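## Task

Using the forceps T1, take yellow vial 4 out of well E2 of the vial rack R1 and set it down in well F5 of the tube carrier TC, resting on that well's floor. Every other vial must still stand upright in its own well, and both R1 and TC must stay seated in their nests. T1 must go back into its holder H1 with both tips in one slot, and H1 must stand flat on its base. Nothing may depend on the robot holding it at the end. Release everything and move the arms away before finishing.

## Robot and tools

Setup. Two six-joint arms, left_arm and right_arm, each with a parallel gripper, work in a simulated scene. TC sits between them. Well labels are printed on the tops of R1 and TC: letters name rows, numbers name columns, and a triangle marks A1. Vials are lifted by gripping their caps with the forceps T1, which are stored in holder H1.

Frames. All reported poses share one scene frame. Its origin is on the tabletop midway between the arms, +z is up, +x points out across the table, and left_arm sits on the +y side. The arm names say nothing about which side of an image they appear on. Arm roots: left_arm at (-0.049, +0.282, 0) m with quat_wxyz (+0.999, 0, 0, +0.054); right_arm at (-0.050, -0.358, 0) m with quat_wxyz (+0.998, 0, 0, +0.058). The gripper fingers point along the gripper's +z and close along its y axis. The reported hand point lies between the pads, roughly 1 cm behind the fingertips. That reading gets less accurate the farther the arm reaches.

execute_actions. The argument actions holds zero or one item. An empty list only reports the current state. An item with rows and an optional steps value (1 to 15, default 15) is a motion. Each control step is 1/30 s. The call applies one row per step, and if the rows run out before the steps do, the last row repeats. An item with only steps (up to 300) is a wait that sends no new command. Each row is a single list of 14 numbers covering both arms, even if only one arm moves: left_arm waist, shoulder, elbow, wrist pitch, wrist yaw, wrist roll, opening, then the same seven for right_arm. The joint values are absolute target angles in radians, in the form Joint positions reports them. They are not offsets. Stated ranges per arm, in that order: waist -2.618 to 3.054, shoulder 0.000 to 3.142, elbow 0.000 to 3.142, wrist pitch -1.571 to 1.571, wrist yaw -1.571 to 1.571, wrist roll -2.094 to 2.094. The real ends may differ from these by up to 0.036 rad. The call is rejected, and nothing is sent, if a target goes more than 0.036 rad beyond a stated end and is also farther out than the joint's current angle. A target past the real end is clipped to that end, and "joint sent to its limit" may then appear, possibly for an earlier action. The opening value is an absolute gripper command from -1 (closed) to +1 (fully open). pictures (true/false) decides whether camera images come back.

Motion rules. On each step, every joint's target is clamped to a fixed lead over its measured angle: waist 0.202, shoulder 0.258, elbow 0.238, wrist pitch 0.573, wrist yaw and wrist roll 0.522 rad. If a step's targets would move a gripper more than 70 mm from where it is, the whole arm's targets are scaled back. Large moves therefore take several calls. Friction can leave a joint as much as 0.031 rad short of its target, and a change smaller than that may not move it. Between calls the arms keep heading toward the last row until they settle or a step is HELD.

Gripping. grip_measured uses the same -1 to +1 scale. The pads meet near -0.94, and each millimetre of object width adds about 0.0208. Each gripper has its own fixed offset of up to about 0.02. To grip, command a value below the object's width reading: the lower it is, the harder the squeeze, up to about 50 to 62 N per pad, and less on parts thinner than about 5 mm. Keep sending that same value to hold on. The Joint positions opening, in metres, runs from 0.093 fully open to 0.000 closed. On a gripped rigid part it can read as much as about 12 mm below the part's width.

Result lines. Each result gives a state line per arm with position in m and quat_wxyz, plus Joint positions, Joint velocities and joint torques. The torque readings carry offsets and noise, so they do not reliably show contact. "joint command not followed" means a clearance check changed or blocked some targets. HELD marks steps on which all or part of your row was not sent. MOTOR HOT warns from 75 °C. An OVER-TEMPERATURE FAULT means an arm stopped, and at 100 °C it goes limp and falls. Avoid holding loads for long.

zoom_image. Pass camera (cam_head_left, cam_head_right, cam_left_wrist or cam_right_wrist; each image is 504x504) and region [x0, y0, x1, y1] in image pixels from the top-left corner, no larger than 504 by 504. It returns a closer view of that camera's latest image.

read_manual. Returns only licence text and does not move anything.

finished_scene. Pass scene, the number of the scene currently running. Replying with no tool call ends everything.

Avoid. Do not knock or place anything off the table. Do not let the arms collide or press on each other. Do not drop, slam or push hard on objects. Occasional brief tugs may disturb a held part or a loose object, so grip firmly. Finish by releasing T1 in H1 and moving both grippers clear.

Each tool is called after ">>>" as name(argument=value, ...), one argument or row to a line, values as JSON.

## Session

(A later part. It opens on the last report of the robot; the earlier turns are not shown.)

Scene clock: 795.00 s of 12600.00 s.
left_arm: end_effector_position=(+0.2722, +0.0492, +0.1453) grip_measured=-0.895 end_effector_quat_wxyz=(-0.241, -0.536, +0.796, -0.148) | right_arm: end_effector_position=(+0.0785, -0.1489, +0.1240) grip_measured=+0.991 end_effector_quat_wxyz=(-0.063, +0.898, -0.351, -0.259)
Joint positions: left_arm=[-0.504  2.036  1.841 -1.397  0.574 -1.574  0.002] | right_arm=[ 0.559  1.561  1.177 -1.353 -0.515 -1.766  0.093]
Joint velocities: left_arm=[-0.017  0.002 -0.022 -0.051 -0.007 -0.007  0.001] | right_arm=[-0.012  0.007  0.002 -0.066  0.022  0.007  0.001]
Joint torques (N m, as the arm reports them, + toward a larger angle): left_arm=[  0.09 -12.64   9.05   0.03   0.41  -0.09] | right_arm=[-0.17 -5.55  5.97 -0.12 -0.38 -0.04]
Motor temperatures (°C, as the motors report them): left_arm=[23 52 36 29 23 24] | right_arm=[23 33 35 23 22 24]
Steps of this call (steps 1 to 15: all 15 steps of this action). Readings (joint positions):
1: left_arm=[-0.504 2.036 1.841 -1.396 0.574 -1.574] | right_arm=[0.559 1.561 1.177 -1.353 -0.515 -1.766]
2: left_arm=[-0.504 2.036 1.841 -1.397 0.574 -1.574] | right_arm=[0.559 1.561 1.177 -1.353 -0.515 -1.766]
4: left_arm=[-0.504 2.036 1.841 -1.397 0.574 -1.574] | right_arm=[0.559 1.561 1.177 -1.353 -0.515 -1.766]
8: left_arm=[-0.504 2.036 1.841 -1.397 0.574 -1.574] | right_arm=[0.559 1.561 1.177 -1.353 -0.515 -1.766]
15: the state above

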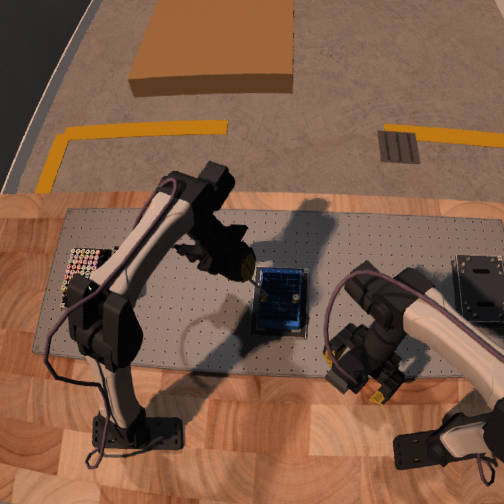

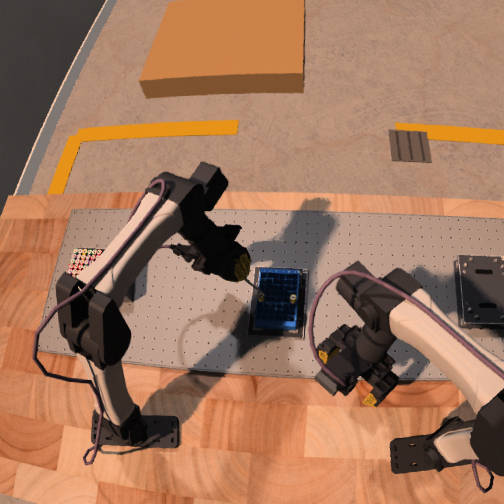

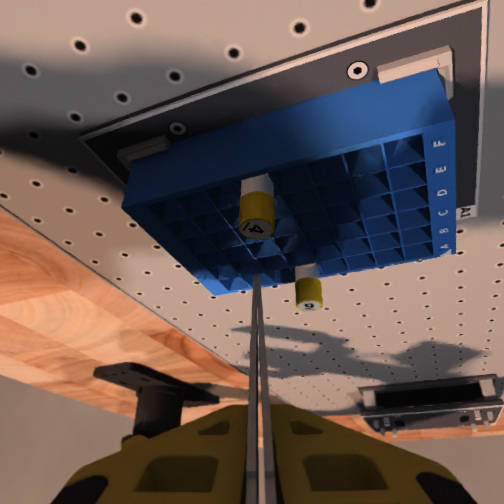

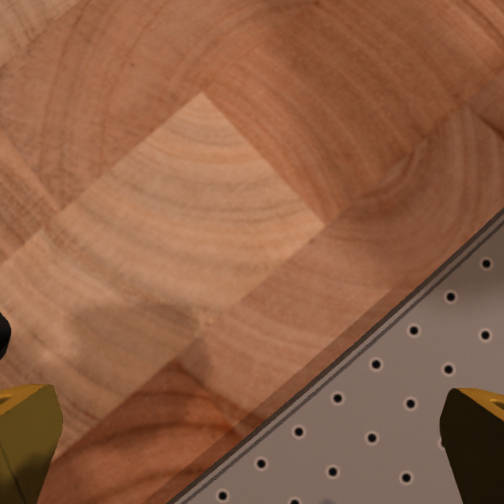

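>>> execute_actions(
  actions=[
    {"rows":[[-0.496,2.0,1.95,-1.5,0.5,-1.4,-0.9,0.559,1.561,1.177,-1.353,-0.515,-1.766,1],[-0.496,2.0,1.95,-1.5,0.5,-1.4,-0.9,0.559,1.561,1.177,-1.353,-0.515,-1.766,1],[-0.496,2.0,1.95,-1.5,0.5,-1.4,-0.9,0.559,1.561,1.177,-1.353,-0.515,-1.766,1],[-0.496,2.0,1.95,-1.5,0.5,-1.4,-0.9,0.559,1.561,1.177,-1.353,-0.515,-1.766,1],[-0.496,2.0,1.95,-1.5,0.5,-1.4,-0.9,0.559,1.561,1.177,-1.353,-0.515,-1.766,1],[-0.4,1.95,2.0,-1.5,0.35,-1.1,-0.9,0.559,1.561,1.177,-1.353,-0.515,-1.766,1],[-0.4,1.95,2.0,-1.5,0.35,-1.1,-0.9,0.559,1.561,1.177,-1.353,-0.515,-1.766,1],[-0.4,1.95,2.0,-1.5,0.35,-1.1,-0.9,0.559,1.561,1.177,-1.353,-0.515,-1.766,1],[-0.4,1.95,2.0,-1.5,0.35,-1.1,-0.9,0.559,1.561,1.177,-1.353,-0.515,-1.766,1],[-0.4,1.95,2.0,-1.5,0.35,-1.1,-0.9,0.559,1.561,1.177,-1.353,-0.515,-1.766,1],[-0.25,1.9,1.95,-1.5,0.2,-0.7,-0.9,0.559,1.561,1.177,-1.353,-0.515,-1.766,1]],"steps":15},
  ],
  pictures=false,
)

>>> execute_actions(
  actions=[
    {"rows":[[-0.1,1.895,1.9,-1.5,0.08,-0.3,-0.9,0.559,1.561,1.177,-1.353,-0.515,-1.766,1],[-0.1,1.895,1.9,-1.5,0.08,-0.3,-0.9,0.559,1.561,1.177,-1.353,-0.515,-1.766,1],[-0.1,1.895,1.9,-1.5,0.08,-0.3,-0.9,0.559,1.561,1.177,-1.353,-0.515,-1.766,1],[-0.1,1.895,1.9,-1.5,0.08,-0.3,-0.9,0.559,1.561,1.177,-1.353,-0.515,-1.766,1],[-0.1,1.895,1.9,-1.5,0.08,-0.3,-0.9,0.559,1.561,1.177,-1.353,-0.515,-1.766,1],[0.09,1.895,1.83,-1.5,-0.005,0.09,-0.9,0.559,1.561,1.177,-1.353,-0.515,-1.766,1]],"steps":15},
  ],
  pictures=false,
)

>>> execute_actions(
  actions=[
    {"steps":30},
  ],
)

Scene clock: 802.40 s of 12600.00 s.
left_arm: end_effector_position=(+0.3263, +0.1821, +0.2019) grip_measured=-0.895 end_effector_quat_wxyz=(-0.004, -0.351, +0.923, -0.155) | right_arm: end_effector_position=(+0.0785, -0.1489, +0.1240) grip_measured=+0.991 end_effector_quat_wxyz=(-0.063, +0.898, -0.351, -0.259)
Joint positions: left_arm=[-0.251  1.916  1.971 -1.478  0.276 -0.889  0.002] | right_arm=[ 0.559  1.561  1.177 -1.353 -0.515 -1.766  0.093]
Joint velocities: left_arm=[ 0.603 -0.129 -0.002  0.022 -0.667  1.194 -0.001] | right_arm=[ 0.012 -0.002 -0.012  0.037  0.037 -0.007 -0.   ]
Joint torques (N m, as the arm reports them, + toward a larger angle): left_arm=[ -3.42 -11.52   5.59   0.44   0.45   0.11] | right_arm=[-0.12 -5.52  6.02 -0.07 -0.43 -0.01]
Motor temperatures (°C, as the motors report them): left_arm=[23 52 36 29 23 24] | right_arm=[23 33 35 23 22 24]
Steps of this call (steps 1 to 15: the robot went on to your last target; steps 16 to 90: nothing new was sent; then 3.90 s passed at rest; steps 91 to 105: all 15 steps of this action). Readings (joint positions):
91: left_arm=[-0.504 2.038 1.856 -1.414 0.562 -1.548] | right_arm=[0.559 1.561 1.177 -1.353 -0.515 -1.766]
92: left_arm=[-0.504 2.039 1.878 -1.431 0.549 -1.520] | right_arm=[0.559 1.561 1.177 -1.353 -0.515 -1.766]
94: left_arm=[-0.504 2.030 1.913 -1.448 0.532 -1.479] | right_arm=[0.559 1.561 1.177 -1.353 -0.515 -1.766]
98: left_arm=[-0.454 1.991 1.962 -1.471 0.457 -1.297] | right_arm=[0.559 1.561 1.177 -1.353 -0.515 -1.766]
105: the state above

Scene clock: 802.90 s of 12600.00 s.
left_arm: end_effector_position=(+0.3030, +0.3557, +0.1651) grip_measured=-0.895 end_effector_quat_wxyz=(+0.010, -0.099, +0.995, -0.004) | right_arm: end_effector_position=(+0.0785, -0.1489, +0.1240) grip_measured=+0.991 end_effector_quat_wxyz=(-0.063, +0.898, -0.351, -0.259)
Joint positions: left_arm=[ 0.102  1.903  1.839 -1.488  0.011  0.012  0.002] | right_arm=[ 0.559  1.561  1.177 -1.353 -0.515 -1.766  0.093]
Joint velocities: left_arm=[-0.095 -0.002 -0.007  0.007 -0.051  0.447  0.001] | right_arm=[-0.007  0.012  0.002 -0.051  0.007 -0.007  0.001]
Joint torques (N m, as the arm reports them, + toward a larger angle): left_arm=[ -1.   -11.45   6.45   0.19  -0.03   0.05] | right_arm=[-0.01 -5.5   6.04 -0.11 -0.38 -0.02]
Motor temperatures (°C, as the motors report them): left_arm=[23 52 36 29 23 24] | right_arm=[23 33 35 23 22 24]
Steps of this call (steps 1 to 15: all 15 steps of this action). Readings (joint positions):
1: left_arm=[-0.222 1.910 1.963 -1.477 0.250 -0.805] | right_arm=[0.559 1.561 1.177 -1.353 -0.515 -1.766]
2: left_arm=[-0.189 1.903 1.948 -1.478 0.222 -0.708] | right_arm=[0.559 1.561 1.177 -1.353 -0.515 -1.766]
4: left_arm=[-0.120 1.902 1.926 -1.481 0.167 -0.563] | right_arm=[0.559 1.561 1.177 -1.353 -0.515 -1.766]
8: left_arm=[0.011 1.899 1.870 -1.481 0.092 -0.256] | right_arm=[0.559 1.561 1.177 -1.353 -0.515 -1.766]
15: the state above

Scene clock: 803.90 s of 12600.00 s.
left_arm: end_effector_position=(+0.3030, +0.3555, +0.1651) grip_measured=-0.895 end_effector_quat_wxyz=(+0.010, -0.062, +0.998, -0.000) | right_arm: end_effector_position=(+0.0785, -0.1489, +0.1240) grip_measured=+0.991 end_effector_quat_wxyz=(-0.063, +0.898, -0.351, -0.259)
Joint positions: left_arm=[ 0.098  1.903  1.839 -1.488  0.003  0.083  0.002] | right_arm=[ 0.559  1.561  1.177 -1.353 -0.515 -1.766  0.093]
Joint velocities: left_arm=[ 0.002 -0.012 -0.012 -0.022 -0.037 -0.037 -0.001] | right_arm=[-0.012 -0.007  0.012  0.022 -0.022  0.051 -0.002]
Joint torques (N m, as the arm reports them, + toward a larger angle): left_arm=[ -1.14 -11.42   6.54   0.24   0.01   0.08] | right_arm=[-0.28 -5.77  5.84 -0.08 -0.44 -0.01]
Motor temperatures (°C, as the motors report them): left_arm=[23 52 36 29 23 24] | right_arm=[23 33 35 23 22 24]
Steps of this call (steps 1 to 30: the robot went on to your last target). Readings (joint positions):
1: left_arm=[0.100 1.903 1.839 -1.488 0.009 0.026] | right_arm=[0.559 1.561 1.177 -1.353 -0.515 -1.766]
2: left_arm=[0.099 1.903 1.839 -1.488 0.009 0.038] | right_arm=[0.559 1.561 1.177 -1.353 -0.515 -1.766]
4: left_arm=[0.098 1.903 1.839 -1.488 0.007 0.054] | right_arm=[0.559 1.561 1.177 -1.353 -0.515 -1.766]
8: left_arm=[0.098 1.903 1.839 -1.488 0.004 0.071] | right_arm=[0.559 1.561 1.177 -1.353 -0.515 -1.766]
30: the state above
All arms were judged still, so your last target was given up. Only a new action makes them travel on or press farther. Fingers that are still opening or closing keep moving.

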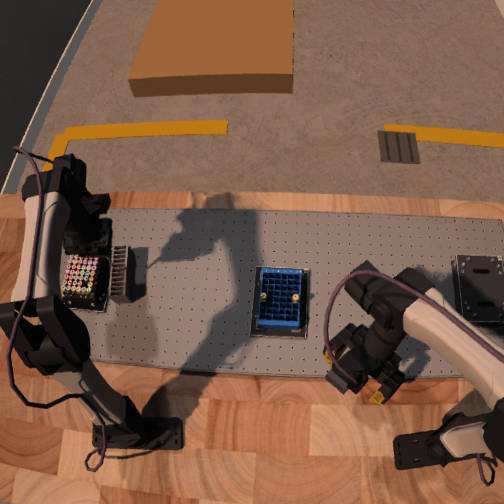

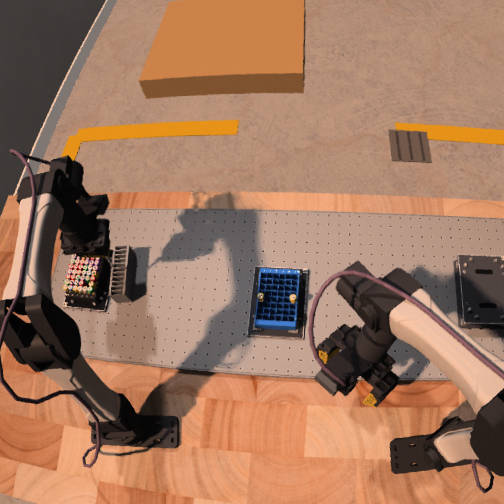

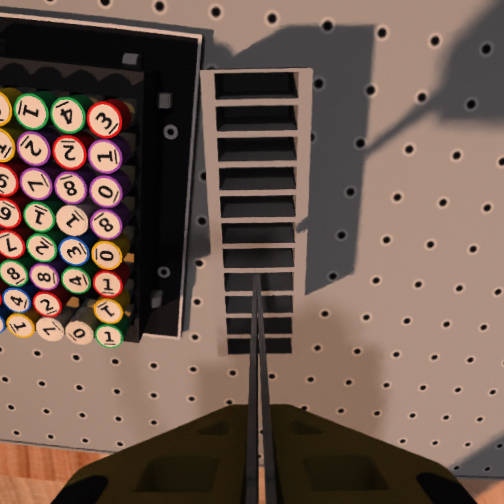

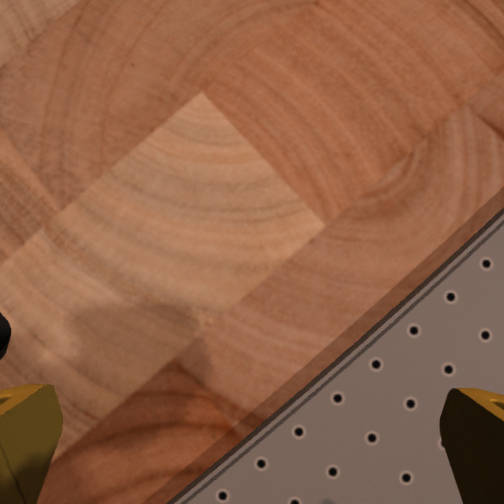

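Centred. Descend ~13 mm.

>>> execute_actions(
  actions=[
    {"rows":[[0.09,1.895,1.775,-1.43,-0.005,0.09,-0.9,0.559,1.561,1.177,-1.353,-0.515,-1.766,1]],"steps":15},
  ],
  pictures=false,
)

>>> execute_actions(
  actions=[
    {"steps":8},
  ],
)

>>> zoom_image(
  camera="cam_left_wrist",
  region=[180, 190, 340, 350],
)

Scene clock: 807.40 s of 12600.00 s.
left_arm: end_effector_position=(+0.3022, +0.3554, +0.1532) grip_measured=-0.895 end_effector_quat_wxyz=(+0.006, -0.062, +0.998, -0.000) | right_arm: end_effector_position=(+0.0785, -0.1489, +0.1240) grip_measured=+0.991 end_effector_quat_wxyz=(-0.063, +0.898, -0.351, -0.259)
Joint positions: left_arm=[ 0.098  1.899  1.786 -1.446  0.003  0.083  0.002] | right_arm=[ 0.559  1.561  1.177 -1.353 -0.515 -1.766  0.093]
Joint velocities: left_arm=[-0.007 -0.007 -0.022  0.037  0.022 -0.022 -0.   ] | right_arm=[ 0.022 -0.022  0.012 -0.095 -0.022 -0.007  0.001]
Joint torques (N m, as the arm reports them, + toward a larger angle): left_arm=[ -1.14 -11.19   6.36   0.49  -0.03   0.1 ] | right_arm=[-0.13 -5.75  6.01 -0.07 -0.4   0.01]
Motor temperatures (°C, as the motors report them): left_arm=[23 52 36 29 23 24] | right_arm=[23 33 35 23 22 24]
Steps of this call (steps 1 to 90: nothing new was sent; steps 91 to 105: all 15 steps of this action). Readings (joint positions):
91: left_arm=[0.098 1.901 1.831 -1.479 0.003 0.083] | right_arm=[0.559 1.561 1.177 -1.353 -0.515 -1.766]
92: left_arm=[0.098 1.899 1.818 -1.470 0.003 0.083] | right_arm=[0.559 1.561 1.177 -1.353 -0.515 -1.766]
94: left_arm=[0.098 1.899 1.796 -1.461 0.003 0.083] | right_arm=[0.559 1.561 1.177 -1.353 -0.515 -1.766]
98: left_arm=[0.098 1.899 1.786 -1.454 0.003 0.083] | right_arm=[0.559 1.561 1.177 -1.353 -0.515 -1.766]
105: the state above

Scene clock: 807.67 s of 12600.00 s.
left_arm: end_effector_position=(+0.3025, +0.3554, +0.1532) grip_measured=-0.895 end_effector_quat_wxyz=(+0.007, -0.062, +0.998, -0.000) | right_arm: end_effector_position=(+0.0785, -0.1489, +0.1240) grip_measured=+0.991 end_effector_quat_wxyz=(-0.063, +0.898, -0.351, -0.259)
Joint positions: left_arm=[ 0.098  1.899  1.786 -1.445  0.003  0.083  0.002] | right_arm=[ 0.559  1.561  1.177 -1.353 -0.515 -1.766  0.093]
Joint velocities: left_arm=[ 0.002 -0.012 -0.012  0.022 -0.007 -0.022 -0.001] | right_arm=[ 0.002 -0.002 -0.017 -0.037  0.007 -0.037 -0.   ]
Joint torques (N m, as the arm reports them, + toward a larger angle): left_arm=[ -1.2  -11.02   6.2    0.47  -0.03   0.03] | right_arm=[-0.08 -5.65  6.18 -0.07 -0.41 -0.01]
Motor temperatures (°C, as the motors report them): left_arm=[23 52 36 29 23 24] | right_arm=[23 33 35 23 22 24]
Steps of this call (steps 1 to 8: the robot went on to your last target). Readings (joint positions):
1: left_arm=[0.098 1.899 1.786 -1.445 0.003 0.083] | right_arm=[0.559 1.561 1.177 -1.353 -0.515 -1.766]
2: left_arm=[0.098 1.899 1.786 -1.445 0.003 0.083] | right_arm=[0.559 1.561 1.177 -1.353 -0.515 -1.766]
4: left_arm=[0.098 1.899 1.786 -1.445 0.003 0.083] | right_arm=[0.559 1.561 1.177 -1.353 -0.515 -1.766]
8: the state above

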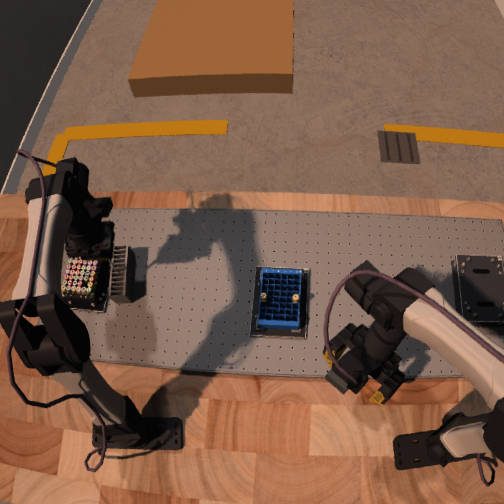

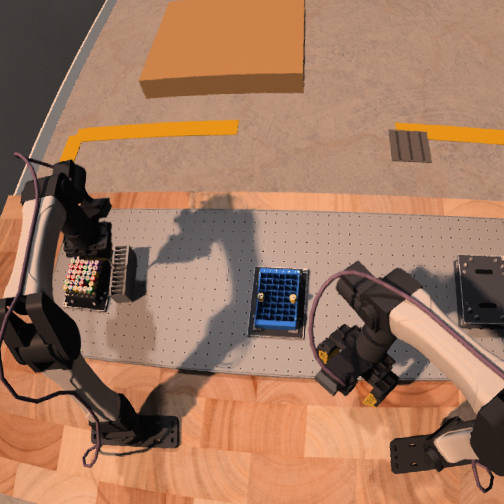

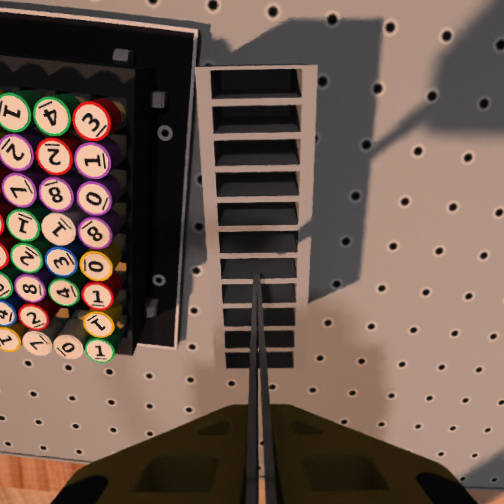

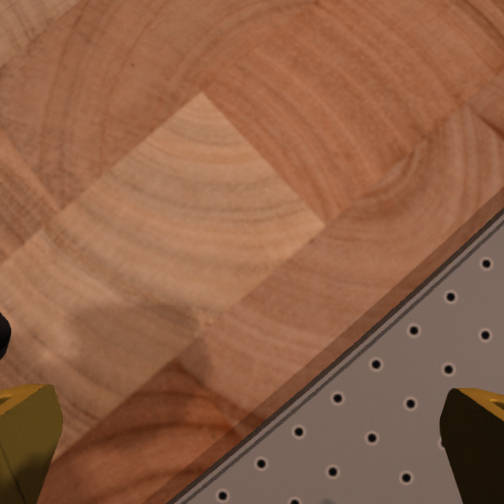

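Region (180, 190, 340, 350) of cam_left_wrist's 504x504 image, scaled by 3.150, with more detail than that image has.

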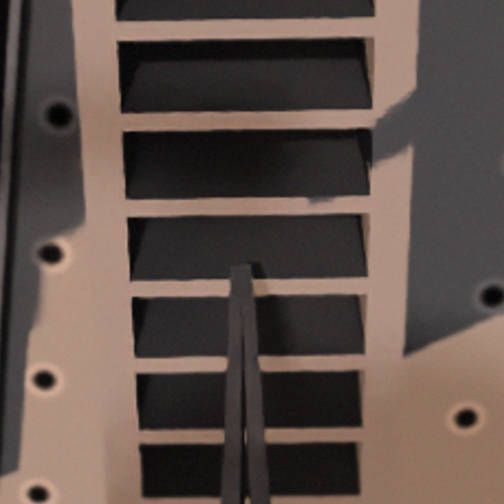

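>>> execute_actions(
  actions=[
    {"rows":[[0.09,1.895,1.75,-1.408,-0.005,0.09,-0.9,0.559,1.561,1.177,-1.353,-0.515,-1.766,1]],"steps":15},
  ],
)

>>> zoom_image(
  camera="cam_left_wrist",
  region=[180, 190, 340, 350],
)

Scene clock: 810.50 s of 12600.00 s.
left_arm: end_effector_position=(+0.3027, +0.3555, +0.1473) grip_measured=-0.895 end_effector_quat_wxyz=(+0.006, -0.062, +0.998, -0.000) | right_arm: end_effector_position=(+0.0785, -0.1489, +0.1240) grip_measured=+0.991 end_effector_quat_wxyz=(-0.063, +0.898, -0.351, -0.259)
Joint positions: left_arm=[ 0.098  1.899  1.763 -1.423  0.003  0.083  0.002] | right_arm=[ 0.559  1.561  1.177 -1.353 -0.515 -1.766  0.093]
Joint velocities: left_arm=[-0.012  0.002 -0.012  0.007 -0.037 -0.007 -0.   ] | right_arm=[ 0.002 -0.017  0.007  0.007 -0.051 -0.066 -0.   ]
Joint torques (N m, as the arm reports them, + toward a larger angle): left_arm=[ -1.14 -11.2    6.33   0.46   0.     0.12] | right_arm=[-0.09 -5.39  6.   -0.11 -0.37 -0.04]
Motor temperatures (°C, as the motors report them): left_arm=[23 52 36 29 23 24] | right_arm=[23 33 35 23 22 24]
Steps of this call (steps 1 to 15: the robot went on to your last target; steps 16 to 70: nothing new was sent; steps 71 to 85: all 15 steps of this action). Readings (joint positions):
71: left_arm=[0.098 1.899 1.783 -1.440 0.003 0.083] | right_arm=[0.559 1.561 1.177 -1.353 -0.515 -1.766]
72: left_arm=[0.098 1.899 1.778 -1.437 0.003 0.083] | right_arm=[0.559 1.561 1.177 -1.353 -0.515 -1.766]
74: left_arm=[0.098 1.899 1.767 -1.430 0.003 0.083] | right_arm=[0.559 1.561 1.177 -1.353 -0.515 -1.766]
78: left_arm=[0.098 1.899 1.763 -1.427 0.003 0.083] | right_arm=[0.559 1.561 1.177 -1.353 -0.515 -1.766]
85: the state above

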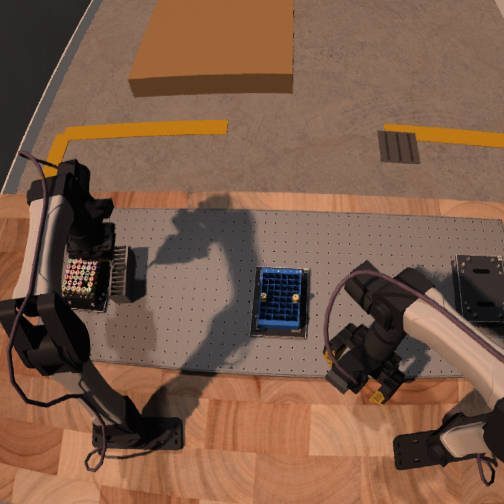

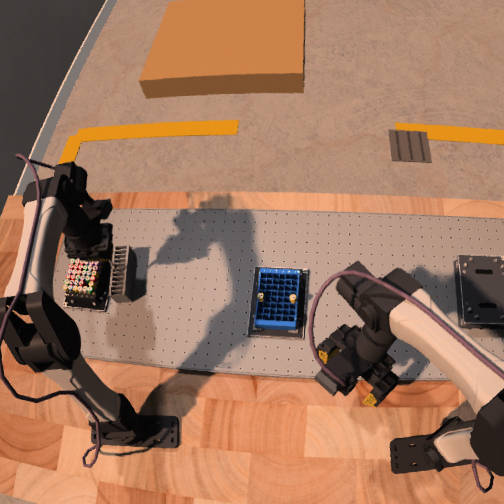

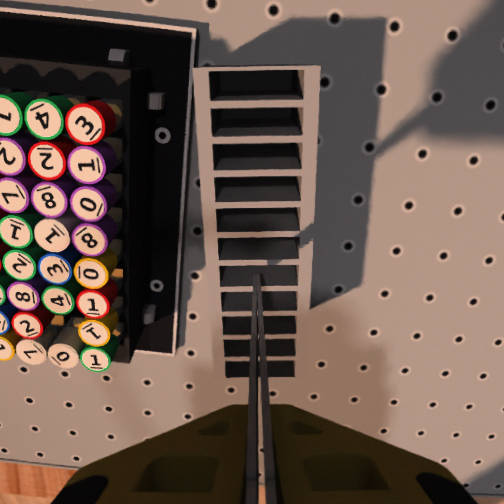

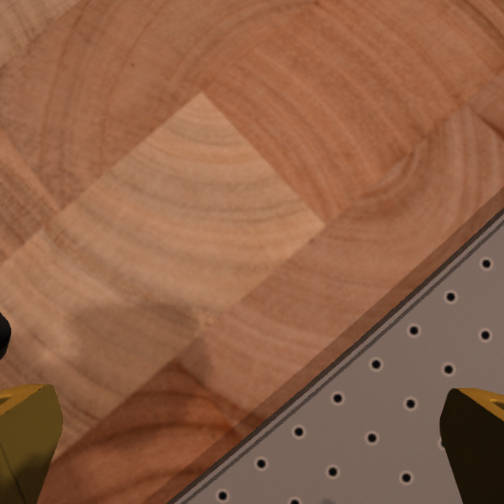

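Region (180, 190, 340, 350) of cam_left_wrist's 504x504 image, scaled by 3.150, with more detail than that image has.

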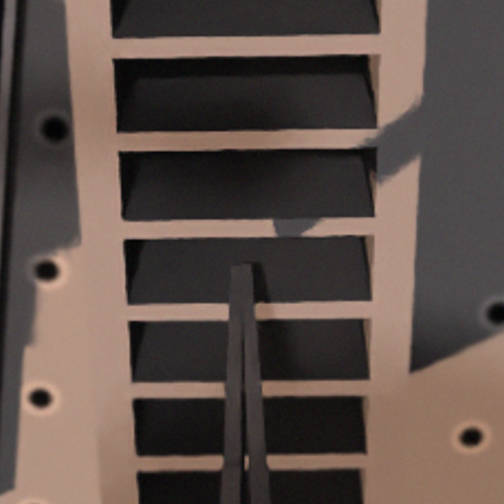

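>>> execute_actions(
  actions=[
    {"rows":[[0.09,1.895,1.722,-1.39,-0.005,0.09,-0.9,0.559,1.561,1.177,-1.353,-0.515,-1.766,1]],"steps":15},
  ],
)

>>> zoom_image(
  camera="cam_left_wrist",
  region=[180, 190, 340, 350],
)

Scene clock: 813.07 s of 12600.00 s.
left_arm: end_effector_position=(+0.3010, +0.3551, +0.1402) grip_measured=-0.895 end_effector_quat_wxyz=(+0.001, -0.062, +0.998, -0.001) | right_arm: end_effector_position=(+0.0785, -0.1489, +0.1240) grip_measured=+0.991 end_effector_quat_wxyz=(-0.063, +0.898, -0.351, -0.259)
Joint positions: left_arm=[ 0.098  1.899  1.735 -1.405  0.003  0.083  0.002] | right_arm=[ 0.559  1.561  1.177 -1.353 -0.515 -1.766  0.093]
Joint velocities: left_arm=[ 0.002 -0.007  0.002 -0.007 -0.066 -0.022 -0.001] | right_arm=[ 0.002  0.002  0.007 -0.081 -0.007  0.022  0.001]
Joint torques (N m, as the arm reports them, + toward a larger angle): left_arm=[ -1.24 -11.13   6.41   0.52   0.02   0.11] | right_arm=[-0.13 -5.39  6.09 -0.06 -0.4  -0.02]
Motor temperatures (°C, as the motors report them): left_arm=[23 52 36 29 23 24] | right_arm=[23 33 35 23 22 24]
Steps of this call (steps 1 to 15: the robot went on to your last target; steps 16 to 62: nothing new was sent; steps 63 to 77: all 15 steps of this action). Readings (joint positions):
63: left_arm=[0.098 1.899 1.759 -1.418 0.003 0.083] | right_arm=[0.559 1.561 1.177 -1.353 -0.515 -1.766]
64: left_arm=[0.098 1.899 1.753 -1.415 0.003 0.083] | right_arm=[0.559 1.561 1.177 -1.353 -0.515 -1.766]
66: left_arm=[0.098 1.899 1.740 -1.410 0.003 0.083] | right_arm=[0.559 1.561 1.177 -1.353 -0.515 -1.766]
70: left_arm=[0.098 1.899 1.735 -1.408 0.003 0.083] | right_arm=[0.559 1.561 1.177 -1.353 -0.515 -1.766]
77: the state above

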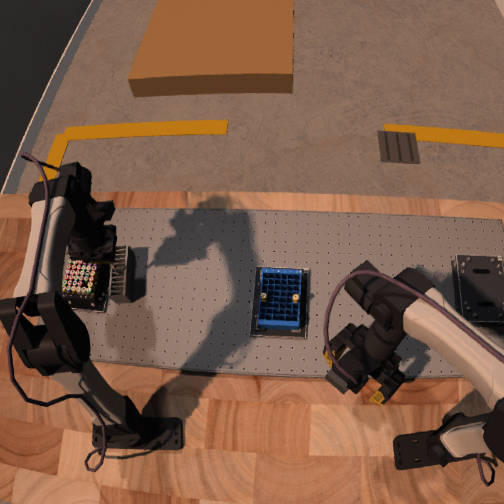

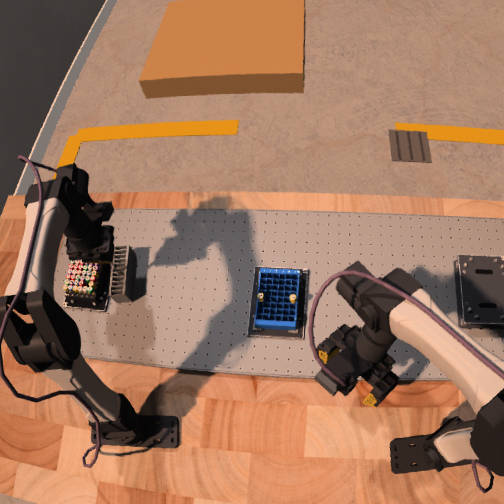

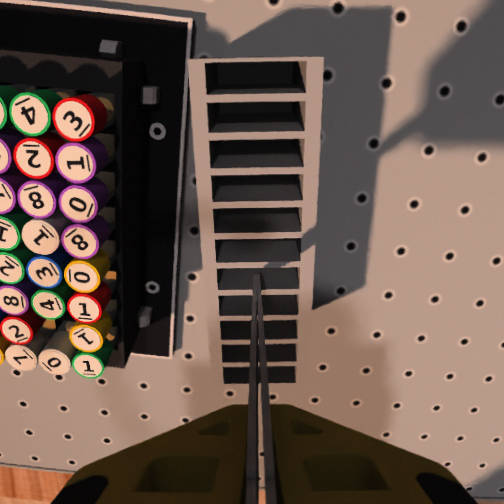

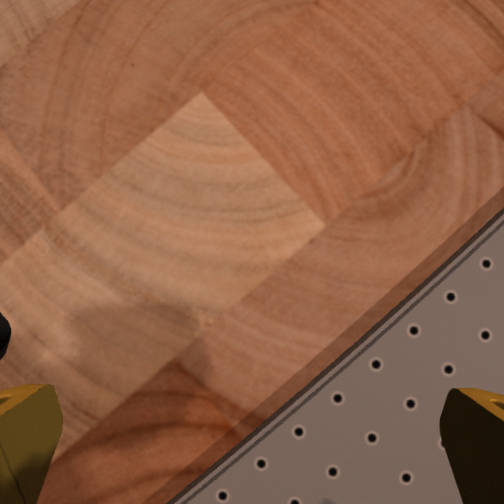

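Region (180, 190, 340, 350) of cam_left_wrist's 504x504 image, scaled by 3.150, with more detail than that image has.

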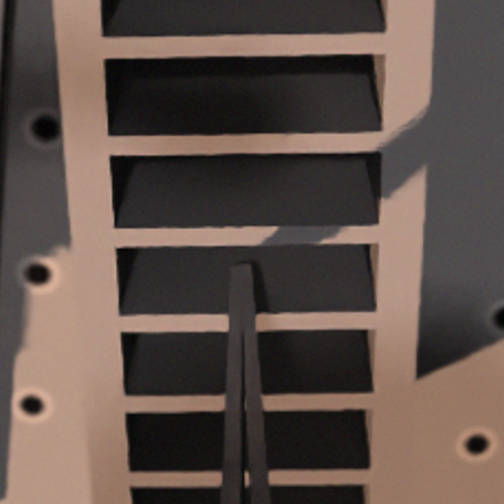

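Likely in. Go down 10 mm.

>>> execute_actions(
  actions=[
    {"rows":[[0.09,1.895,1.68,-1.35,-0.005,0.09,-0.9,0.559,1.561,1.177,-1.353,-0.515,-1.766,1]],"steps":15},
  ],
)

>>> zoom_image(
  camera="cam_left_wrist",
  region=[180, 190, 340, 350],
)

Scene clock: 815.63 s of 12600.00 s.
left_arm: end_effector_position=(+0.3008, +0.3551, +0.1300) grip_measured=-0.895 end_effector_quat_wxyz=(+0.000, -0.062, +0.998, -0.001) | right_arm: end_effector_position=(+0.0785, -0.1489, +0.1240) grip_measured=+0.991 end_effector_quat_wxyz=(-0.063, +0.898, -0.351, -0.259)
Joint positions: left_arm=[ 0.098  1.897  1.692 -1.365  0.003  0.083  0.002] | right_arm=[ 0.559  1.561  1.177 -1.353 -0.515 -1.766  0.093]
Joint velocities: left_arm=[ 0.007 -0.002 -0.002  0.066 -0.022 -0.022 -0.   ] | right_arm=[ 0.007  0.002 -0.002  0.066  0.037 -0.022 -0.002]
Joint torques (N m, as the arm reports them, + toward a larger angle): left_arm=[ -1.29 -11.18   6.36   0.41  -0.02   0.13] | right_arm=[-0.13 -5.48  5.92 -0.07 -0.4  -0.05]
Motor temperatures (°C, as the motors report them): left_arm=[23 52 36 29 23 24] | right_arm=[23 33 35 23 22 24]
Steps of this call (steps 1 to 15: the robot went on to your last target; steps 16 to 62: nothing new was sent; steps 63 to 77: all 15 steps of this action). Readings (joint positions):
63: left_arm=[0.098 1.898 1.728 -1.396 0.003 0.083] | right_arm=[0.559 1.561 1.177 -1.353 -0.515 -1.766]
64: left_arm=[0.098 1.897 1.718 -1.388 0.003 0.083] | right_arm=[0.559 1.561 1.177 -1.353 -0.515 -1.766]
66: left_arm=[0.098 1.897 1.699 -1.379 0.003 0.083] | right_arm=[0.559 1.561 1.177 -1.353 -0.515 -1.766]
70: left_arm=[0.098 1.897 1.692 -1.371 0.003 0.083] | right_arm=[0.559 1.561 1.177 -1.353 -0.515 -1.766]
77: the state above

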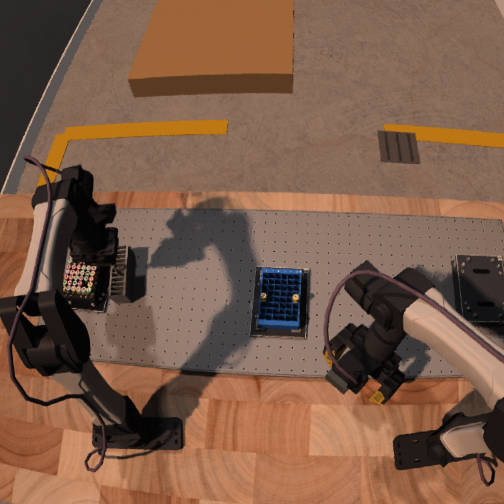

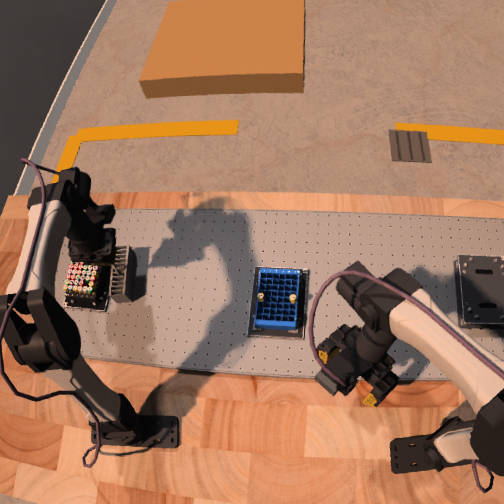

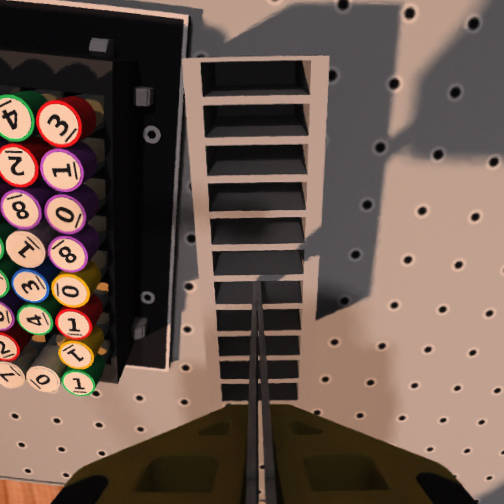

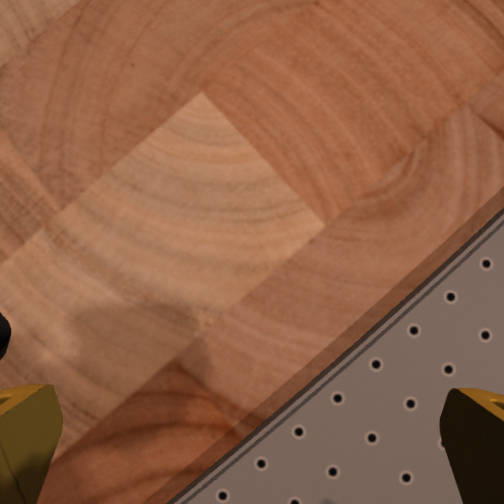

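Region (180, 190, 340, 350) of cam_left_wrist's 504x504 image, scaled by 3.150, with more detail than that image has.

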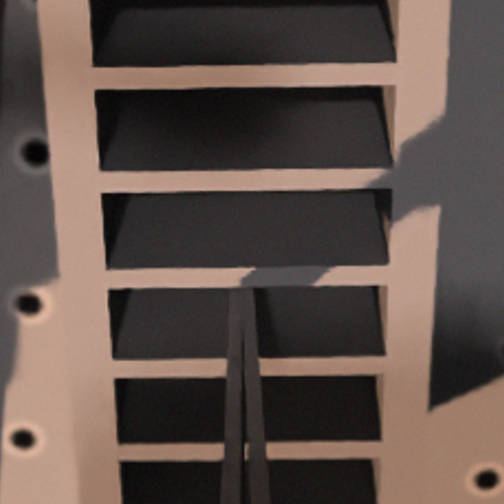

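In the slot. Lower to ~0.103, release, retreat.

>>> execute_actions(
  actions=[
    {"rows":[[0.09,1.895,1.63,-1.305,-0.005,0.09,-0.9,0.559,1.561,1.177,-1.353,-0.515,-1.766,1],[0.09,1.895,1.63,-1.305,-0.005,0.09,-0.9,0.559,1.561,1.177,-1.353,-0.515,-1.766,1],[0.09,1.895,1.63,-1.305,-0.005,0.09,-0.9,0.559,1.561,1.177,-1.353,-0.515,-1.766,1],[0.09,1.895,1.63,-1.305,-0.005,0.09,-0.9,0.559,1.561,1.177,-1.353,-0.515,-1.766,1],[0.09,1.895,1.63,-1.305,-0.005,0.09,-0.9,0.559,1.561,1.177,-1.353,-0.515,-1.766,1],[0.09,1.895,1.63,-1.305,-0.005,0.09,-0.9,0.559,1.561,1.177,-1.353,-0.515,-1.766,1],[0.09,1.895,1.58,-1.255,-0.005,0.09,-0.9,0.559,1.561,1.177,-1.353,-0.515,-1.766,1]],"steps":15},
  ],
  pictures=false,
)

>>> execute_actions(
  actions=[
    {"steps":8},
  ],
  pictures=false,
)

>>> execute_actions(
  actions=[
    {"rows":[[0.09,1.895,1.58,-1.255,-0.005,0.09,-0.75,0.559,1.561,1.177,-1.353,-0.515,-1.766,1],[0.09,1.895,1.58,-1.255,-0.005,0.09,-0.75,0.559,1.561,1.177,-1.353,-0.515,-1.766,1],[0.09,1.895,1.58,-1.255,-0.005,0.09,-0.75,0.559,1.561,1.177,-1.353,-0.515,-1.766,1],[0.09,1.895,1.58,-1.255,-0.005,0.09,-0.6,0.559,1.561,1.177,-1.353,-0.515,-1.766,1],[0.09,1.895,1.58,-1.255,-0.005,0.09,-0.6,0.559,1.561,1.177,-1.353,-0.515,-1.766,1],[0.09,1.895,1.58,-1.255,-0.005,0.09,-0.6,0.559,1.561,1.177,-1.353,-0.515,-1.766,1],[0.09,1.895,1.58,-1.255,-0.005,0.09,-0.2,0.559,1.561,1.177,-1.353,-0.515,-1.766,1]],"steps":15},
  ],
)

Scene clock: 822.40 s of 12600.00 s.
left_arm: end_effector_position=(+0.2970, +0.3543, +0.1079) grip_measured=-0.895 end_effector_quat_wxyz=(-0.005, -0.062, +0.998, -0.002) | right_arm: end_effector_position=(+0.0785, -0.1489, +0.1240) grip_measured=+0.991 end_effector_quat_wxyz=(-0.063, +0.898, -0.351, -0.259)
Joint positions: left_arm=[ 0.098  1.893  1.599 -1.287  0.002  0.083  0.002] | right_arm=[ 0.559  1.561  1.177 -1.353 -0.515 -1.766  0.093]
Joint velocities: left_arm=[ 0.002 -0.007  0.012  0.022  0.007  0.022  0.   ] | right_arm=[-0.017 -0.022 -0.017  0.007 -0.007  0.007  0.   ]
Joint torques (N m, as the arm reports them, + toward a larger angle): left_arm=[ -1.14 -10.64   5.79   0.59  -0.07   0.09] | right_arm=[-0.05 -5.3   6.09 -0.08 -0.4  -0.02]
Motor temperatures (°C, as the motors report them): left_arm=[23 52 35 29 23 24] | right_arm=[23 33 35 23 22 24]
Steps of this call (steps 1 to 15: the robot went on to your last target; steps 16 to 90: nothing new was sent; then 3.27 s passed at rest; steps 91 to 105: all 15 steps of this action). Readings (joint positions):
91: left_arm=[0.098 1.896 1.684 -1.355 0.003 0.083] | right_arm=[0.559 1.561 1.177 -1.353 -0.515 -1.766]
92: left_arm=[0.098 1.895 1.672 -1.347 0.003 0.083] | right_arm=[0.559 1.561 1.177 -1.353 -0.515 -1.766]
94: left_arm=[0.098 1.895 1.651 -1.337 0.003 0.083] | right_arm=[0.559 1.561 1.177 -1.353 -0.515 -1.766]
98: left_arm=[0.098 1.893 1.623 -1.306 0.003 0.083] | right_arm=[0.559 1.561 1.177 -1.353 -0.515 -1.766]
105: the state above

Scene clock: 822.67 s of 12600.00 s.
left_arm: end_effector_position=(+0.2970, +0.3543, +0.1079) grip_measured=-0.895 end_effector_quat_wxyz=(-0.005, -0.062, +0.998, -0.002) | right_arm: end_effector_position=(+0.0785, -0.1489, +0.1240) grip_measured=+0.991 end_effector_quat_wxyz=(-0.063, +0.898, -0.351, -0.259)
Joint positions: left_arm=[ 0.098  1.893  1.599 -1.287  0.002  0.083  0.002] | right_arm=[ 0.559  1.561  1.177 -1.353 -0.515 -1.766  0.093]
Joint velocities: left_arm=[-0.002  0.022  0.022 -0.007 -0.022 -0.051  0.001] | right_arm=[-0.007  0.022  0.002 -0.007  0.022 -0.022 -0.001]
Joint torques (N m, as the arm reports them, + toward a larger angle): left_arm=[ -1.29 -10.71   5.71   0.62  -0.02   0.07] | right_arm=[-0.25 -5.67  5.87 -0.1  -0.39 -0.01]
Motor temperatures (°C, as the motors report them): left_arm=[23 52 35 29 23 24] | right_arm=[23 33 35 23 22 24]
Steps of this call (steps 1 to 8: the robot went on to your last target). Readings (joint positions):
1: left_arm=[0.098 1.893 1.599 -1.287 0.002 0.083] | right_arm=[0.559 1.561 1.177 -1.353 -0.515 -1.766]
2: left_arm=[0.098 1.893 1.599 -1.287 0.002 0.083] | right_arm=[0.559 1.561 1.177 -1.353 -0.515 -1.766]
4: left_arm=[0.098 1.893 1.599 -1.287 0.002 0.083] | right_arm=[0.559 1.561 1.177 -1.353 -0.515 -1.766]
8: the state above

Scene clock: 823.17 s of 12600.00 s.
left_arm: end_effector_position=(+0.3011, +0.3552, +0.1079) grip_measured=-0.201 end_effector_quat_wxyz=(+0.004, -0.062, +0.998, -0.001) | right_arm: end_effector_position=(+0.0785, -0.1489, +0.1240) grip_measured=+0.991 end_effector_quat_wxyz=(-0.063, +0.898, -0.351, -0.259)
Joint positions: left_arm=[ 0.098  1.893  1.599 -1.27   0.002  0.083  0.036] | right_arm=[ 0.559  1.561  1.177 -1.353 -0.515 -1.766  0.093]
Joint velocities: left_arm=[-0.002 -0.002 -0.002  0.037  0.022  0.037 -0.002] | right_arm=[-0.002 -0.007  0.007  0.022  0.022  0.022  0.   ]
Joint torques (N m, as the arm reports them, + toward a larger angle): left_arm=[ -1.18 -10.68   5.78   0.46  -0.02   0.06] | right_arm=[-0.01 -5.51  6.04 -0.1  -0.41 -0.02]
Motor temperatures (°C, as the motors report them): left_arm=[23 51 35 29 23 24] | right_arm=[23 33 35 23 22 24]
Steps of this call (steps 1 to 15: all 15 steps of this action). Readings (joint positions):
1: left_arm=[0.098 1.893 1.599 -1.287 0.002 0.083] | right_arm=[0.559 1.561 1.177 -1.353 -0.515 -1.766]
2: left_arm=[0.098 1.893 1.599 -1.285 0.002 0.083] | right_arm=[0.559 1.561 1.177 -1.353 -0.515 -1.766]
4: left_arm=[0.098 1.893 1.599 -1.282 0.002 0.083] | right_arm=[0.559 1.561 1.177 -1.353 -0.515 -1.766]
8: left_arm=[0.098 1.893 1.599 -1.274 0.002 0.083] | right_arm=[0.559 1.561 1.177 -1.353 -0.515 -1.766]
15: the state above

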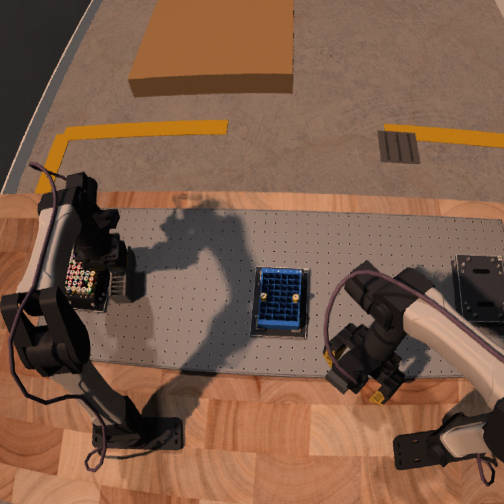

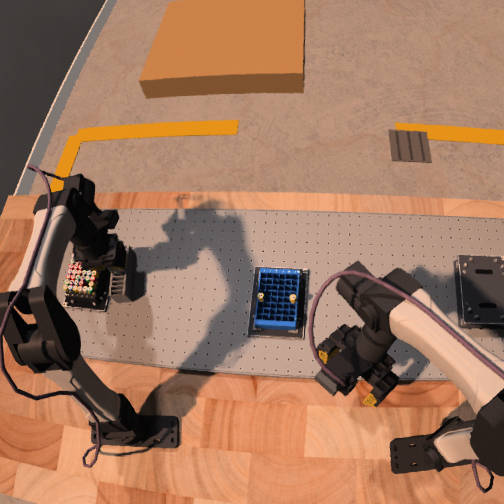

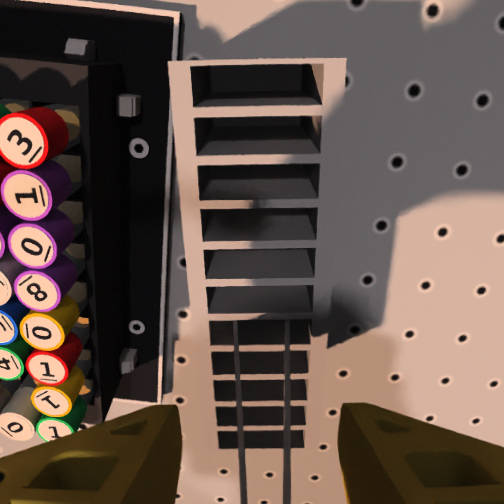

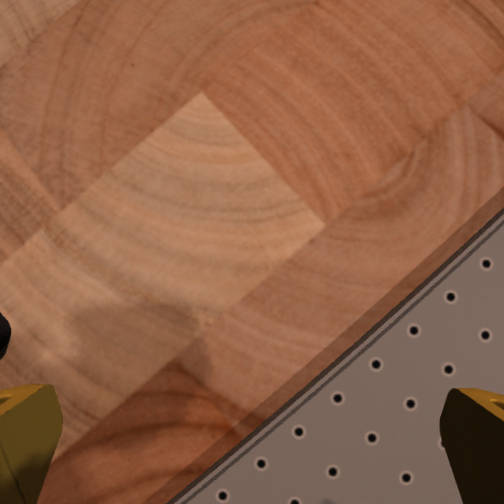

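>>> execute_actions(
  actions=[
    {"rows":[[0.09,1.895,1.7,-1.39,-0.005,0.09,-0.2,0.559,1.561,1.177,-1.353,-0.515,-1.766,1],[0.09,1.895,1.7,-1.39,-0.005,0.09,-0.2,0.559,1.561,1.177,-1.353,-0.515,-1.766,1],[0.09,1.895,1.7,-1.39,-0.005,0.09,-0.2,0.559,1.561,1.177,-1.353,-0.515,-1.766,1],[0.09,1.895,1.7,-1.39,-0.005,0.09,-0.2,0.559,1.561,1.177,-1.353,-0.515,-1.766,1],[0.09,1.895,1.7,-1.39,-0.005,0.09,-0.2,0.559,1.561,1.177,-1.353,-0.515,-1.766,1],[0.09,1.89,1.83,-1.52,-0.005,0.09,-0.2,0.559,1.561,1.177,-1.353,-0.515,-1.766,1],[0.09,1.89,1.83,-1.52,-0.005,0.09,-0.2,0.559,1.561,1.177,-1.353,-0.515,-1.766,1],[0.09,1.89,1.83,-1.52,-0.005,0.09,-0.2,0.559,1.561,1.177,-1.353,-0.515,-1.766,1],[0.09,1.89,1.83,-1.52,-0.005,0.09,-0.2,0.559,1.561,1.177,-1.353,-0.515,-1.766,1],[0.09,1.89,1.83,-1.52,-0.005,0.09,-0.2,0.559,1.561,1.177,-1.353,-0.515,-1.766,1],[0.09,1.8,1.9,-1.52,-0.005,0.09,-0.2,0.559,1.561,1.177,-1.353,-0.515,-1.766,1]],"steps":15},
  ],
  pictures=false,
)

>>> execute_actions(
  actions=[
    {"rows":[[0.09,1.6,1.8,-1.52,-0.005,0.09,-0.2,0.559,1.561,1.177,-1.353,-0.515,-1.766,1]],"steps":15},
  ],
  pictures=false,
)

>>> execute_actions(
  actions=[
    {"steps":15},
  ],
)

Scene clock: 830.10 s of 12600.00 s.
left_arm: end_effector_position=(+0.3053, +0.3561, +0.2022) grip_measured=-0.201 end_effector_quat_wxyz=(+0.070, -0.062, +0.996, +0.009) | right_arm: end_effector_position=(+0.0785, -0.1489, +0.1240) grip_measured=+0.991 end_effector_quat_wxyz=(-0.063, +0.898, -0.351, -0.259)
Joint positions: left_arm=[ 0.098  1.823  1.876 -1.483  0.002  0.083  0.036] | right_arm=[ 0.559  1.561  1.177 -1.353 -0.515 -1.766  0.093]
Joint velocities: left_arm=[-0.007 -0.491  0.266 -0.198 -0.022 -0.022  0.   ] | right_arm=[-0.012  0.007 -0.002  0.007  0.037  0.037  0.   ]
Joint torques (N m, as the arm reports them, + toward a larger angle): left_arm=[-1.31 -9.19  8.05  0.42 -0.02  0.07] | right_arm=[-0.08 -5.46  6.03 -0.09 -0.39 -0.02]
Motor temperatures (°C, as the motors report them): left_arm=[23 51 35 28 23 24] | right_arm=[23 33 35 23 22 24]
Steps of this call (steps 1 to 15: the robot went on to your last target; steps 16 to 90: nothing new was sent; then 3.43 s passed at rest; steps 91 to 105: all 15 steps of this action). Readings (joint positions):
91: left_arm=[0.098 1.897 1.613 -1.287 0.002 0.083] | right_arm=[0.559 1.561 1.177 -1.353 -0.515 -1.766]
92: left_arm=[0.098 1.902 1.635 -1.310 0.002 0.083] | right_arm=[0.559 1.561 1.177 -1.353 -0.515 -1.766]
94: left_arm=[0.098 1.902 1.668 -1.332 0.002 0.083] | right_arm=[0.559 1.561 1.177 -1.353 -0.515 -1.766]
98: left_arm=[0.098 1.911 1.771 -1.420 0.002 0.083] | right_arm=[0.559 1.561 1.177 -1.353 -0.515 -1.766]
105: the state above

Scene clock: 830.60 s of 12600.00 s.
left_arm: end_effector_position=(+0.2635, +0.3473, +0.2571) grip_measured=-0.201 end_effector_quat_wxyz=(+0.138, -0.061, +0.988, +0.019) | right_arm: end_effector_position=(+0.0785, -0.1489, +0.1240) grip_measured=+0.991 end_effector_quat_wxyz=(-0.063, +0.898, -0.351, -0.259)
Joint positions: left_arm=[ 0.098  1.594  1.817 -1.514  0.002  0.083  0.036] | right_arm=[ 0.559  1.561  1.177 -1.353 -0.515 -1.766  0.093]
Joint velocities: left_arm=[-0.007  0.012 -0.002 -0.081  0.037 -0.022  0.   ] | right_arm=[ 0.007 -0.012 -0.007 -0.037  0.066  0.037 -0.002]
Joint torques (N m, as the arm reports them, + toward a larger angle): left_arm=[-1.29 -6.98  5.65  0.8  -0.04  0.11] | right_arm=[-0.22 -5.52  6.21 -0.1  -0.41  0.  ]
Motor temperatures (°C, as the motors report them): left_arm=[23 51 35 29 23 24] | right_arm=[23 33 35 23 22 24]
Steps of this call (steps 1 to 15: all 15 steps of this action). Readings (joint positions):
1: left_arm=[0.098 1.785 1.863 -1.472 0.002 0.083] | right_arm=[0.559 1.561 1.177 -1.353 -0.515 -1.766]
2: left_arm=[0.098 1.738 1.835 -1.471 0.002 0.083] | right_arm=[0.559 1.561 1.177 -1.353 -0.515 -1.766]
4: left_arm=[0.098 1.648 1.817 -1.496 0.002 0.083] | right_arm=[0.559 1.561 1.177 -1.353 -0.515 -1.766]
8: left_arm=[0.098 1.570 1.817 -1.512 0.002 0.083] | right_arm=[0.559 1.561 1.177 -1.353 -0.515 -1.766]
15: the state above

Scene clock: 831.10 s of 12600.00 s.
left_arm: end_effector_position=(+0.2635, +0.3473, +0.2570) grip_measured=-0.201 end_effector_quat_wxyz=(+0.138, -0.061, +0.988, +0.019) | right_arm: end_effector_position=(+0.0785, -0.1489, +0.1240) grip_measured=+0.991 end_effector_quat_wxyz=(-0.063, +0.898, -0.351, -0.259)
Joint positions: left_arm=[ 0.098  1.594  1.817 -1.514  0.002  0.083  0.036] | right_arm=[ 0.559  1.561  1.177 -1.353 -0.515 -1.766  0.093]
Joint velocities: left_arm=[-0.012  0.007  0.007 -0.066 -0.037  0.022  0.001] | right_arm=[-0.007  0.002 -0.032 -0.022 -0.022  0.022 -0.001]
Joint torques (N m, as the arm reports them, + toward a larger angle): left_arm=[-1.31 -6.94  5.56  0.79 -0.09  0.07] | right_arm=[-0.15 -5.51  6.03 -0.08 -0.4  -0.03]
Motor temperatures (°C, as the motors report them): left_arm=[23 51 35 29 23 24] | right_arm=[23 33 35 23 22 24]
Steps of this call (steps 1 to 15: the robot went on to your last target). Readings (joint positions):
1: left_arm=[0.098 1.594 1.817 -1.514 0.002 0.083] | right_arm=[0.559 1.561 1.177 -1.353 -0.515 -1.766]
2: left_arm=[0.098 1.594 1.817 -1.514 0.002 0.083] | right_arm=[0.559 1.561 1.177 -1.353 -0.515 -1.766]
4: left_arm=[0.098 1.594 1.817 -1.514 0.002 0.083] | right_arm=[0.559 1.561 1.177 -1.353 -0.515 -1.766]
8: left_arm=[0.098 1.594 1.817 -1.514 0.002 0.083] | right_arm=[0.559 1.561 1.177 -1.353 -0.515 -1.766]
15: the state above
All arms were judged still, so your last target was given up. Only a new action makes them travel on or press farther. Fingers that are still opening or closing keep moving.

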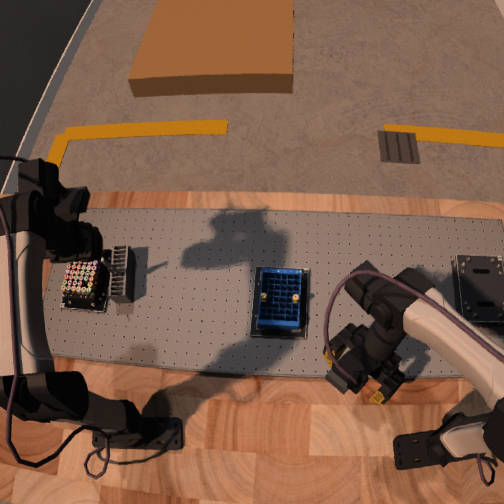

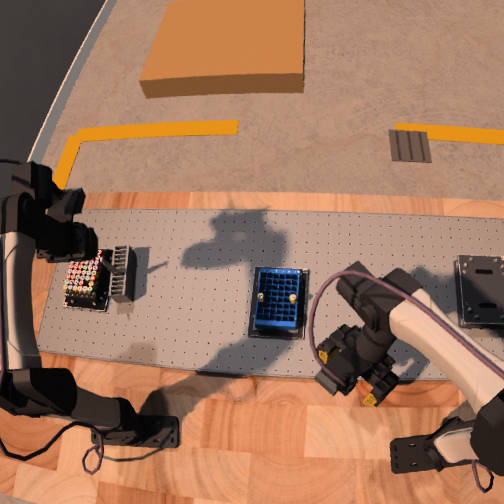

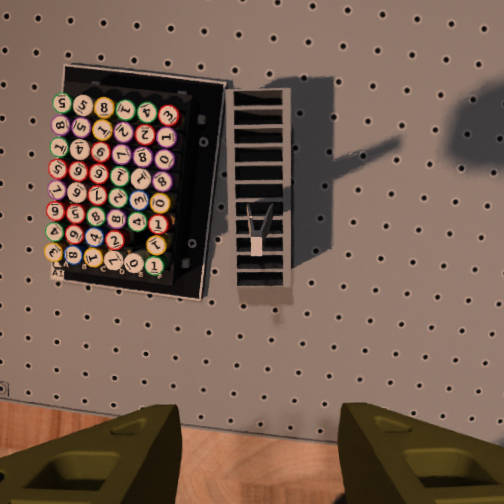

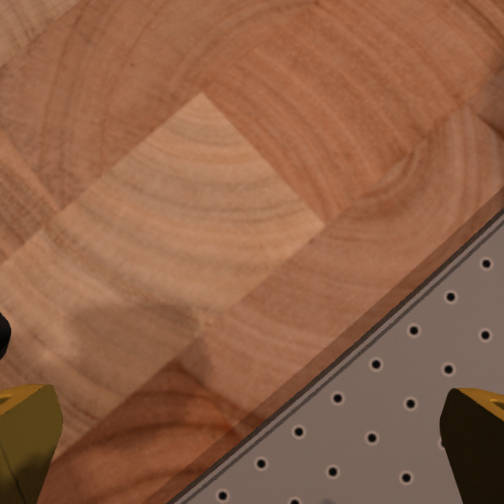

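>>> finished_scene(
  scene=1,
)

The scene is finished: the task was done.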